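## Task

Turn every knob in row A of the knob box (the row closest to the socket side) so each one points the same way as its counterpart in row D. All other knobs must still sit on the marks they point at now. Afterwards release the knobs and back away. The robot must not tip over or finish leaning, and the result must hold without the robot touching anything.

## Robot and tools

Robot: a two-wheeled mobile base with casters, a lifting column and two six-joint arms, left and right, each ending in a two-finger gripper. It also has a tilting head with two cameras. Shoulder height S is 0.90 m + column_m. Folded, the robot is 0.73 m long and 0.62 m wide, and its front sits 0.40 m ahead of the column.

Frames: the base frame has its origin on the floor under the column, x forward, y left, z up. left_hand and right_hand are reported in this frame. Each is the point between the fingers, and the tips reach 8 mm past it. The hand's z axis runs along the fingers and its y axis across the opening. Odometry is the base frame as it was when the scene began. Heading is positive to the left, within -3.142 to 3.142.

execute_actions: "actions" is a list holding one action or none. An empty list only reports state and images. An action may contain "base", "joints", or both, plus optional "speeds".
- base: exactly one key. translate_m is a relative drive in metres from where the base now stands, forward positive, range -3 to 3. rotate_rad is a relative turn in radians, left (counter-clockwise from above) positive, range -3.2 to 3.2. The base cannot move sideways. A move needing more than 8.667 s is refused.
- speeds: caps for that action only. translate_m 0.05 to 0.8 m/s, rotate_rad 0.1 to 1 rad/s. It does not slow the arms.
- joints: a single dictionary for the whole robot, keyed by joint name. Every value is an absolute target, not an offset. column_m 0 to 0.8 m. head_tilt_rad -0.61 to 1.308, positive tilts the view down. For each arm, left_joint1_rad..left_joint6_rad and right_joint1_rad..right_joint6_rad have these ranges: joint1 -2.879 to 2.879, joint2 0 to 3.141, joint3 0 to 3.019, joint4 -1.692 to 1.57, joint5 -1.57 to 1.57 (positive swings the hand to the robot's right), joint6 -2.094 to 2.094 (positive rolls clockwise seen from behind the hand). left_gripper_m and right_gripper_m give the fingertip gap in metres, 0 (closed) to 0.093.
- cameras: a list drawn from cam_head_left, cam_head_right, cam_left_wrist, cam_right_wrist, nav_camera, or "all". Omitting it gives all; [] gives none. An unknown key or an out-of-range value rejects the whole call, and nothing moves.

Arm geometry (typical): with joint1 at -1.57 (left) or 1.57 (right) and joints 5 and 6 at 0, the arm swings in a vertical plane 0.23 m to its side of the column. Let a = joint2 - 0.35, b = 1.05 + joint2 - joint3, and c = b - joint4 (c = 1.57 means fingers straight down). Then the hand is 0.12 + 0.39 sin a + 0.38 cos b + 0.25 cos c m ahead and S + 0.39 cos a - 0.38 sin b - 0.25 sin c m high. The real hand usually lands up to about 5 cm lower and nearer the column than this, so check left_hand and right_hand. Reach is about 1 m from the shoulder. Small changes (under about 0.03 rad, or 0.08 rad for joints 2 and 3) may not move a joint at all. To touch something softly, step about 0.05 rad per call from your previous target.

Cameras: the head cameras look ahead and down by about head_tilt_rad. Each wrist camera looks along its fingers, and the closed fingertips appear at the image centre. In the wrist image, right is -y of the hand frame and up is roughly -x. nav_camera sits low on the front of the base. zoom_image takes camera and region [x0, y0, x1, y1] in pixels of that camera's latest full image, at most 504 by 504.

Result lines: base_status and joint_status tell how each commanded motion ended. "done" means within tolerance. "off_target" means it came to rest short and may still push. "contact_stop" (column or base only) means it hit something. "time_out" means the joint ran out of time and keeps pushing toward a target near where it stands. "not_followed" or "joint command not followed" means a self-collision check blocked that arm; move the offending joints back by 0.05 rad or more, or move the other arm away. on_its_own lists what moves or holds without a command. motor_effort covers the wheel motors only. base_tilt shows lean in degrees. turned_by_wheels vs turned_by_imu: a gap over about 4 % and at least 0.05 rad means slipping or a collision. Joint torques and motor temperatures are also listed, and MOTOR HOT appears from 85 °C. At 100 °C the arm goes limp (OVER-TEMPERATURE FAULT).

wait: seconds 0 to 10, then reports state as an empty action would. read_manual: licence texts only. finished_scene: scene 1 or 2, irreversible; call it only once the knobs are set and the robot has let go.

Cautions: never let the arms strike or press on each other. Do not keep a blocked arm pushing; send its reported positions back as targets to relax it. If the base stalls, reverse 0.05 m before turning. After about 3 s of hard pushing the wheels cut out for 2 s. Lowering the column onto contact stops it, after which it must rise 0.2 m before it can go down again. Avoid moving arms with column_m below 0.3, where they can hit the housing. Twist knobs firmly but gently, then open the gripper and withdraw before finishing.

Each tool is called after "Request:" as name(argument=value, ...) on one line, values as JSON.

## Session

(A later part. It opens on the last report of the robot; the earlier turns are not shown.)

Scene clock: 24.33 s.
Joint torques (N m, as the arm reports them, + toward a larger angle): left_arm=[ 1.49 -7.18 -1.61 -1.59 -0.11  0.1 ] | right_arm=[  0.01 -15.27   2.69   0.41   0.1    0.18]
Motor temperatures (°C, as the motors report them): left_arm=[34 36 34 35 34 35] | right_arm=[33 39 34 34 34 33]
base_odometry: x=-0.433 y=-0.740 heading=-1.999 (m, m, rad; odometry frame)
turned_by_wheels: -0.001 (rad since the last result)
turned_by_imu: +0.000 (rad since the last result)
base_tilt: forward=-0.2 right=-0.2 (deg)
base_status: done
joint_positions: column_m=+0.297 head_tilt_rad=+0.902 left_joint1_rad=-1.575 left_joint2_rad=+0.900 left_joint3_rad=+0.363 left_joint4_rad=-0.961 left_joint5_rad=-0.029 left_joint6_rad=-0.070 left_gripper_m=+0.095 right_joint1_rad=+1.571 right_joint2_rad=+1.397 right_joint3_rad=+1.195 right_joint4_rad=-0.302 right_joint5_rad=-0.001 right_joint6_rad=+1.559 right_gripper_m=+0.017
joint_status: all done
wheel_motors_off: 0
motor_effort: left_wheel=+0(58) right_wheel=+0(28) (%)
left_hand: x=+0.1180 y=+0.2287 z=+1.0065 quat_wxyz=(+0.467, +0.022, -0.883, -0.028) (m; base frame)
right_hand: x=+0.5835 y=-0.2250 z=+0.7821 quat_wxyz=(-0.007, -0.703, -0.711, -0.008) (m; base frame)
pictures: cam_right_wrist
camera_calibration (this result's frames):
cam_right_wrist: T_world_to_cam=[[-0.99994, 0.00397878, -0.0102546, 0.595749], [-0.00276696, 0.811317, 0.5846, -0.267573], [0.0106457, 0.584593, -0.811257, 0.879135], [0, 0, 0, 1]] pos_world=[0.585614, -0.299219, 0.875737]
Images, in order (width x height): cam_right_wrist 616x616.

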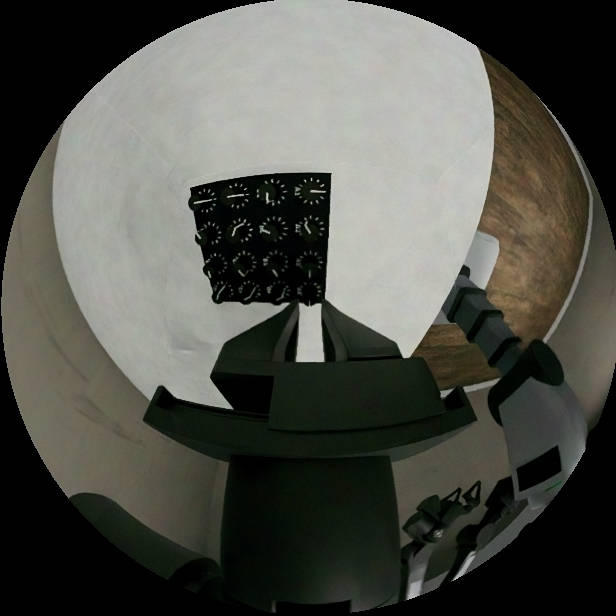

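A2 good. Nudge 3 mm left and turn A4.

Request:
execute_actions(actions=[{"joints":{"column_m":0.278},"base":{"rotate_rad":0.006}}], cameras=[])

Request:
execute_actions(actions=[{"joints":{"right_gripper_m":0.003}}], cameras=[])

Request:
execute_actions(actions=[{"joints":{"right_joint6_rad":-1.10}}], cameras=[])

Request:
execute_actions(actions=[{"joints":{"right_gripper_m":0.017}}], cameras=[])

Request:
execute_actions(actions=[{"joints":{"column_m":0.30}}], cameras=[])

Request:
execute_actions(actions=[{"base":{"translate_m":-0.05},"joints":{"right_joint6_rad":0,"column_m":0.32}}], cameras=["cam_right_wrist"])

Request:
zoom_image(camera="cam_right_wrist", region=[270,100,450,280])

Scene clock: 25.40 s.
Joint torques (N m, as the arm reports them, + toward a larger angle): left_arm=[ 1.5  -6.96 -1.57 -1.58 -0.1   0.1 ] | right_arm=[  0.41 -15.17   2.72   0.27   0.1    0.14]
Motor temperatures (°C, as the motors report them): left_arm=[34 36 34 35 34 35] | right_arm=[33 39 34 34 34 33]
base_odometry: x=-0.433 y=-0.740 heading=-1.994 (m, m, rad; odometry frame)
turned_by_wheels: +0.004 (rad since the last result)
turned_by_imu: +0.005 (rad since the last result)
base_tilt: forward=-0.2 right=-0.2 (deg)
base_status: done
joint_positions: column_m=+0.278 head_tilt_rad=+0.902 left_joint1_rad=-1.575 left_joint2_rad=+0.900 left_joint3_rad=+0.363 left_joint4_rad=-0.961 left_joint5_rad=-0.029 left_joint6_rad=-0.070 left_gripper_m=+0.095 right_joint1_rad=+1.572 right_joint2_rad=+1.397 right_joint3_rad=+1.195 right_joint4_rad=-0.302 right_joint5_rad=-0.001 right_joint6_rad=+1.559 right_gripper_m=+0.017
joint_status: all done
wheel_motors_off: 0
motor_effort: left_wheel=+0(29) right_wheel=+2(30) (%)
left_hand: x=+0.1180 y=+0.2287 z=+0.9877 quat_wxyz=(+0.467, +0.022, -0.883, -0.028) (m; base frame)
right_hand: x=+0.5835 y=-0.2248 z=+0.7632 quat_wxyz=(-0.006, -0.703, -0.711, -0.008) (m; base frame)
pictures: none
No camera images: the call's "cameras" was empty. Leave "cameras" out to get every camera's image.

Scene clock: 25.87 s.
Joint torques (N m, as the arm reports them, + toward a larger angle): left_arm=[ 1.51 -7.09 -1.59 -1.57 -0.11  0.09] | right_arm=[  0.17 -15.55   2.63   0.35   0.08   0.14]
Motor temperatures (°C, as the motors report them): left_arm=[34 36 34 35 34 35] | right_arm=[33 39 34 34 34 33]
base_odometry: x=-0.433 y=-0.740 heading=-1.994 (m, m, rad; odometry frame)
turned_by_wheels: +0.000 (rad since the last result)
turned_by_imu: +0.000 (rad since the last result)
base_tilt: forward=-0.3 right=-0.2 (deg)
base_status: not commanded
joint_positions: column_m=+0.278 head_tilt_rad=+0.902 left_joint1_rad=-1.575 left_joint2_rad=+0.900 left_joint3_rad=+0.363 left_joint4_rad=-0.961 left_joint5_rad=-0.029 left_joint6_rad=-0.070 left_gripper_m=+0.095 right_joint1_rad=+1.572 right_joint2_rad=+1.397 right_joint3_rad=+1.195 right_joint4_rad=-0.302 right_joint5_rad=-0.001 right_joint6_rad=+1.559 right_gripper_m=+0.009
joint_status: right_gripper_m off_target (ended at +0.009, target +0.003)
wheel_motors_off: 0
motor_effort: left_wheel=-1(3) right_wheel=+3(2) (%)
left_hand: x=+0.1180 y=+0.2287 z=+0.9877 quat_wxyz=(+0.467, +0.022, -0.883, -0.028) (m; base frame)
right_hand: x=+0.5835 y=-0.2248 z=+0.7632 quat_wxyz=(-0.006, -0.703, -0.711, -0.008) (m; base frame)
pictures: none
No camera images: the call's "cameras" was empty. Leave "cameras" out to get every camera's image.

Scene clock: 28.03 s.
Joint torques (N m, as the arm reports them, + toward a larger angle): left_arm=[ 1.59 -7.06 -1.55 -1.57 -0.11  0.09] | right_arm=[  1.12 -15.66   2.88   0.44   0.05  -0.09]
Motor temperatures (°C, as the motors report them): left_arm=[34 36 34 35 34 35] | right_arm=[33 39 34 34 34 33]
base_odometry: x=-0.433 y=-0.740 heading=-1.994 (m, m, rad; odometry frame)
turned_by_wheels: +0.000 (rad since the last result)
turned_by_imu: +0.001 (rad since the last result)
base_tilt: forward=-0.4 right=-0.2 (deg)
base_status: not commanded
joint_positions: column_m=+0.278 head_tilt_rad=+0.902 left_joint1_rad=-1.575 left_joint2_rad=+0.900 left_joint3_rad=+0.363 left_joint4_rad=-0.961 left_joint5_rad=-0.029 left_joint6_rad=-0.070 left_gripper_m=+0.095 right_joint1_rad=+1.572 right_joint2_rad=+1.397 right_joint3_rad=+1.195 right_joint4_rad=-0.302 right_joint5_rad=-0.004 right_joint6_rad=-1.087 right_gripper_m=+0.009
joint_status: all done
wheel_motors_off: 0
motor_effort: left_wheel=-2(1) right_wheel=+2(2) (%)
left_hand: x=+0.1180 y=+0.2287 z=+0.9877 quat_wxyz=(+0.467, +0.022, -0.883, -0.028) (m; base frame)
right_hand: x=+0.5835 y=-0.2243 z=+0.7632 quat_wxyz=(-0.010, +0.517, -0.856, +0.003) (m; base frame)
pictures: none
No camera images: the call's "cameras" was empty. Leave "cameras" out to get every camera's image.

Scene clock: 28.50 s.
Joint torques (N m, as the arm reports them, + toward a larger angle): left_arm=[ 1.56 -7.07 -1.65 -1.59 -0.11  0.09] | right_arm=[  0.97 -15.     2.48   0.19  -0.04   0.01]
Motor temperatures (°C, as the motors report them): left_arm=[34 36 34 35 34 35] | right_arm=[33 39 34 34 34 33]
base_odometry: x=-0.433 y=-0.740 heading=-1.994 (m, m, rad; odometry frame)
turned_by_wheels: +0.000 (rad since the last result)
turned_by_imu: +0.000 (rad since the last result)
base_tilt: forward=-0.2 right=-0.2 (deg)
base_status: not commanded
joint_positions: column_m=+0.278 head_tilt_rad=+0.902 left_joint1_rad=-1.575 left_joint2_rad=+0.900 left_joint3_rad=+0.363 left_joint4_rad=-0.961 left_joint5_rad=-0.029 left_joint6_rad=-0.070 left_gripper_m=+0.095 right_joint1_rad=+1.572 right_joint2_rad=+1.397 right_joint3_rad=+1.195 right_joint4_rad=-0.302 right_joint5_rad=-0.002 right_joint6_rad=-1.088 right_gripper_m=+0.017
joint_status: all done
wheel_motors_off: 0
motor_effort: left_wheel=-1(1) right_wheel=+3(2) (%)
left_hand: x=+0.1180 y=+0.2287 z=+0.9877 quat_wxyz=(+0.467, +0.022, -0.883, -0.028) (m; base frame)
right_hand: x=+0.5835 y=-0.2246 z=+0.7632 quat_wxyz=(-0.009, +0.518, -0.856, +0.004) (m; base frame)
pictures: none
No camera images: the call's "cameras" was empty. Leave "cameras" out to get every camera's image.

Scene clock: 29.37 s.
Joint torques (N m, as the arm reports them, + toward a larger angle): left_arm=[ 1.49 -7.04 -1.55 -1.58 -0.11  0.09] | right_arm=[  1.29 -15.61   2.81   0.48  -0.13   0.06]
Motor temperatures (°C, as the motors report them): left_arm=[34 36 34 35 34 35] | right_arm=[33 39 34 34 34 33]
base_odometry: x=-0.433 y=-0.740 heading=-1.994 (m, m, rad; odometry frame)
turned_by_wheels: +0.000 (rad since the last result)
turned_by_imu: +0.000 (rad since the last result)
base_tilt: forward=-0.4 right=-0.3 (deg)
base_status: not commanded
joint_positions: column_m=+0.300 head_tilt_rad=+0.902 left_joint1_rad=-1.575 left_joint2_rad=+0.900 left_joint3_rad=+0.363 left_joint4_rad=-0.961 left_joint5_rad=-0.029 left_joint6_rad=-0.070 left_gripper_m=+0.095 right_joint1_rad=+1.572 right_joint2_rad=+1.397 right_joint3_rad=+1.195 right_joint4_rad=-0.302 right_joint5_rad=-0.002 right_joint6_rad=-1.088 right_gripper_m=+0.017
joint_status: all done
wheel_motors_off: 0
motor_effort: left_wheel=-1(2) right_wheel=+6(6) (%)
left_hand: x=+0.1180 y=+0.2287 z=+1.0096 quat_wxyz=(+0.467, +0.022, -0.883, -0.028) (m; base frame)
right_hand: x=+0.5835 y=-0.2246 z=+0.7851 quat_wxyz=(-0.009, +0.518, -0.855, +0.004) (m; base frame)
pictures: none
No camera images: the call's "cameras" was empty. Leave "cameras" out to get every camera's image.

Scene clock: 30.87 s.
Joint torques (N m, as the arm reports them, + toward a larger angle): left_arm=[ 1.52 -7.29 -1.52 -1.57 -0.12  0.09] | right_arm=[  0.02 -14.91   2.72   0.35   0.02   0.15]
Motor temperatures (°C, as the motors report them): left_arm=[34 36 34 35 34 35] | right_arm=[33 39 34 34 34 33]
base_odometry: x=-0.413 y=-0.695 heading=-1.994 (m, m, rad; odometry frame)
turned_by_wheels: +0.000 (rad since the last result)
turned_by_imu: +0.001 (rad since the last result)
base_tilt: forward=-0.2 right=-0.2 (deg)
base_status: done
joint_positions: column_m=+0.320 head_tilt_rad=+0.902 left_joint1_rad=-1.575 left_joint2_rad=+0.900 left_joint3_rad=+0.362 left_joint4_rad=-0.961 left_joint5_rad=-0.029 left_joint6_rad=-0.070 left_gripper_m=+0.095 right_joint1_rad=+1.572 right_joint2_rad=+1.397 right_joint3_rad=+1.195 right_joint4_rad=-0.302 right_joint5_rad=-0.002 right_joint6_rad=-0.011 right_gripper_m=+0.017
joint_status: all done
wheel_motors_off: 0
motor_effort: left_wheel=-1(55) right_wheel=-2(35) (%)
left_hand: x=+0.1174 y=+0.2287 z=+1.0298 quat_wxyz=(+0.468, +0.022, -0.883, -0.028) (m; base frame)
right_hand: x=+0.5835 y=-0.2247 z=+0.8051 quat_wxyz=(-0.010, +0.006, -1.000, -0.001) (m; base frame)
pictures: cam_right_wrist
camera_calibration (this result's frames):
cam_right_wrist: T_world_to_cam=[[-0.00459086, -0.999966, 0.00687657, -0.224132], [-0.823698, 0.0076806, 0.566976, 0.0313145], [-0.567009, -0.00306132, -0.823706, 1.11265], [0, 0, 0, 1]] pos_world=[0.655649, -0.220958, 0.900285]
Images, in order (width x height): cam_right_wrist 616x616.

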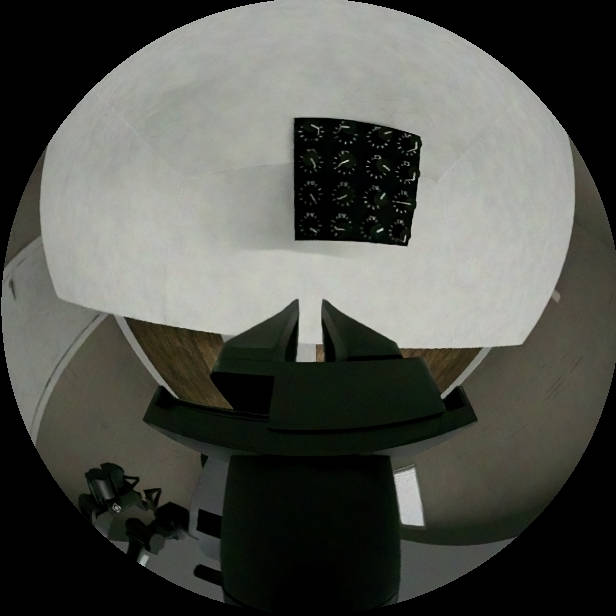

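Region (270, 100, 450, 280) of cam_right_wrist's 616x616 image, scaled by 2.800, with more detail than that image has.

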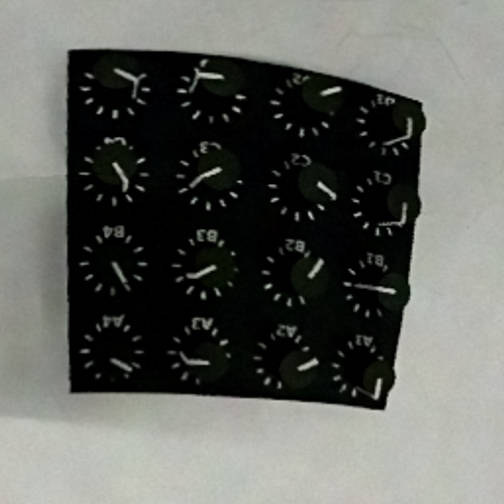

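Request:
execute_actions(actions=[{"base":{"translate_m":-0.3},"joints":{"column_m":0.38}}], cameras=[])

Request:
finished_scene(scene=2)

Scene clock: 32.97 s.
Joint torques (N m, as the arm reports them, + toward a larger angle): left_arm=[ 1.56 -7.13 -1.42 -1.58 -0.11  0.08] | right_arm=[  0.98 -15.6    2.84   0.44   0.     0.16]
Motor temperatures (°C, as the motors report them): left_arm=[34 36 34 35 34 35] | right_arm=[33 39 34 34 34 33]
base_odometry: x=-0.290 y=-0.421 heading=-1.993 (m, m, rad; odometry frame)
turned_by_wheels: +0.001 (rad since the last result)
turned_by_imu: +0.001 (rad since the last result)
base_tilt: forward=-0.2 right=-0.2 (deg)
base_status: done
joint_positions: column_m=+0.380 head_tilt_rad=+0.902 left_joint1_rad=-1.575 left_joint2_rad=+0.899 left_joint3_rad=+0.361 left_joint4_rad=-0.961 left_joint5_rad=-0.029 left_joint6_rad=-0.070 left_gripper_m=+0.095 right_joint1_rad=+1.572 right_joint2_rad=+1.397 right_joint3_rad=+1.194 right_joint4_rad=-0.302 right_joint5_rad=-0.002 right_joint6_rad=-0.011 right_gripper_m=+0.017
joint_status: all done
wheel_motors_off: 0
motor_effort: left_wheel=+1(35) right_wheel=-1(62) (%)
left_hand: x=+0.1170 y=+0.2287 z=+1.0899 quat_wxyz=(+0.468, +0.022, -0.883, -0.028) (m; base frame)
right_hand: x=+0.5828 y=-0.2247 z=+0.8649 quat_wxyz=(-0.009, +0.006, -1.000, -0.001) (m; base frame)
pictures: none
No camera images: the call's "cameras" was empty. Leave "cameras" out to get every camera's image.

The scene is finished: the task was done.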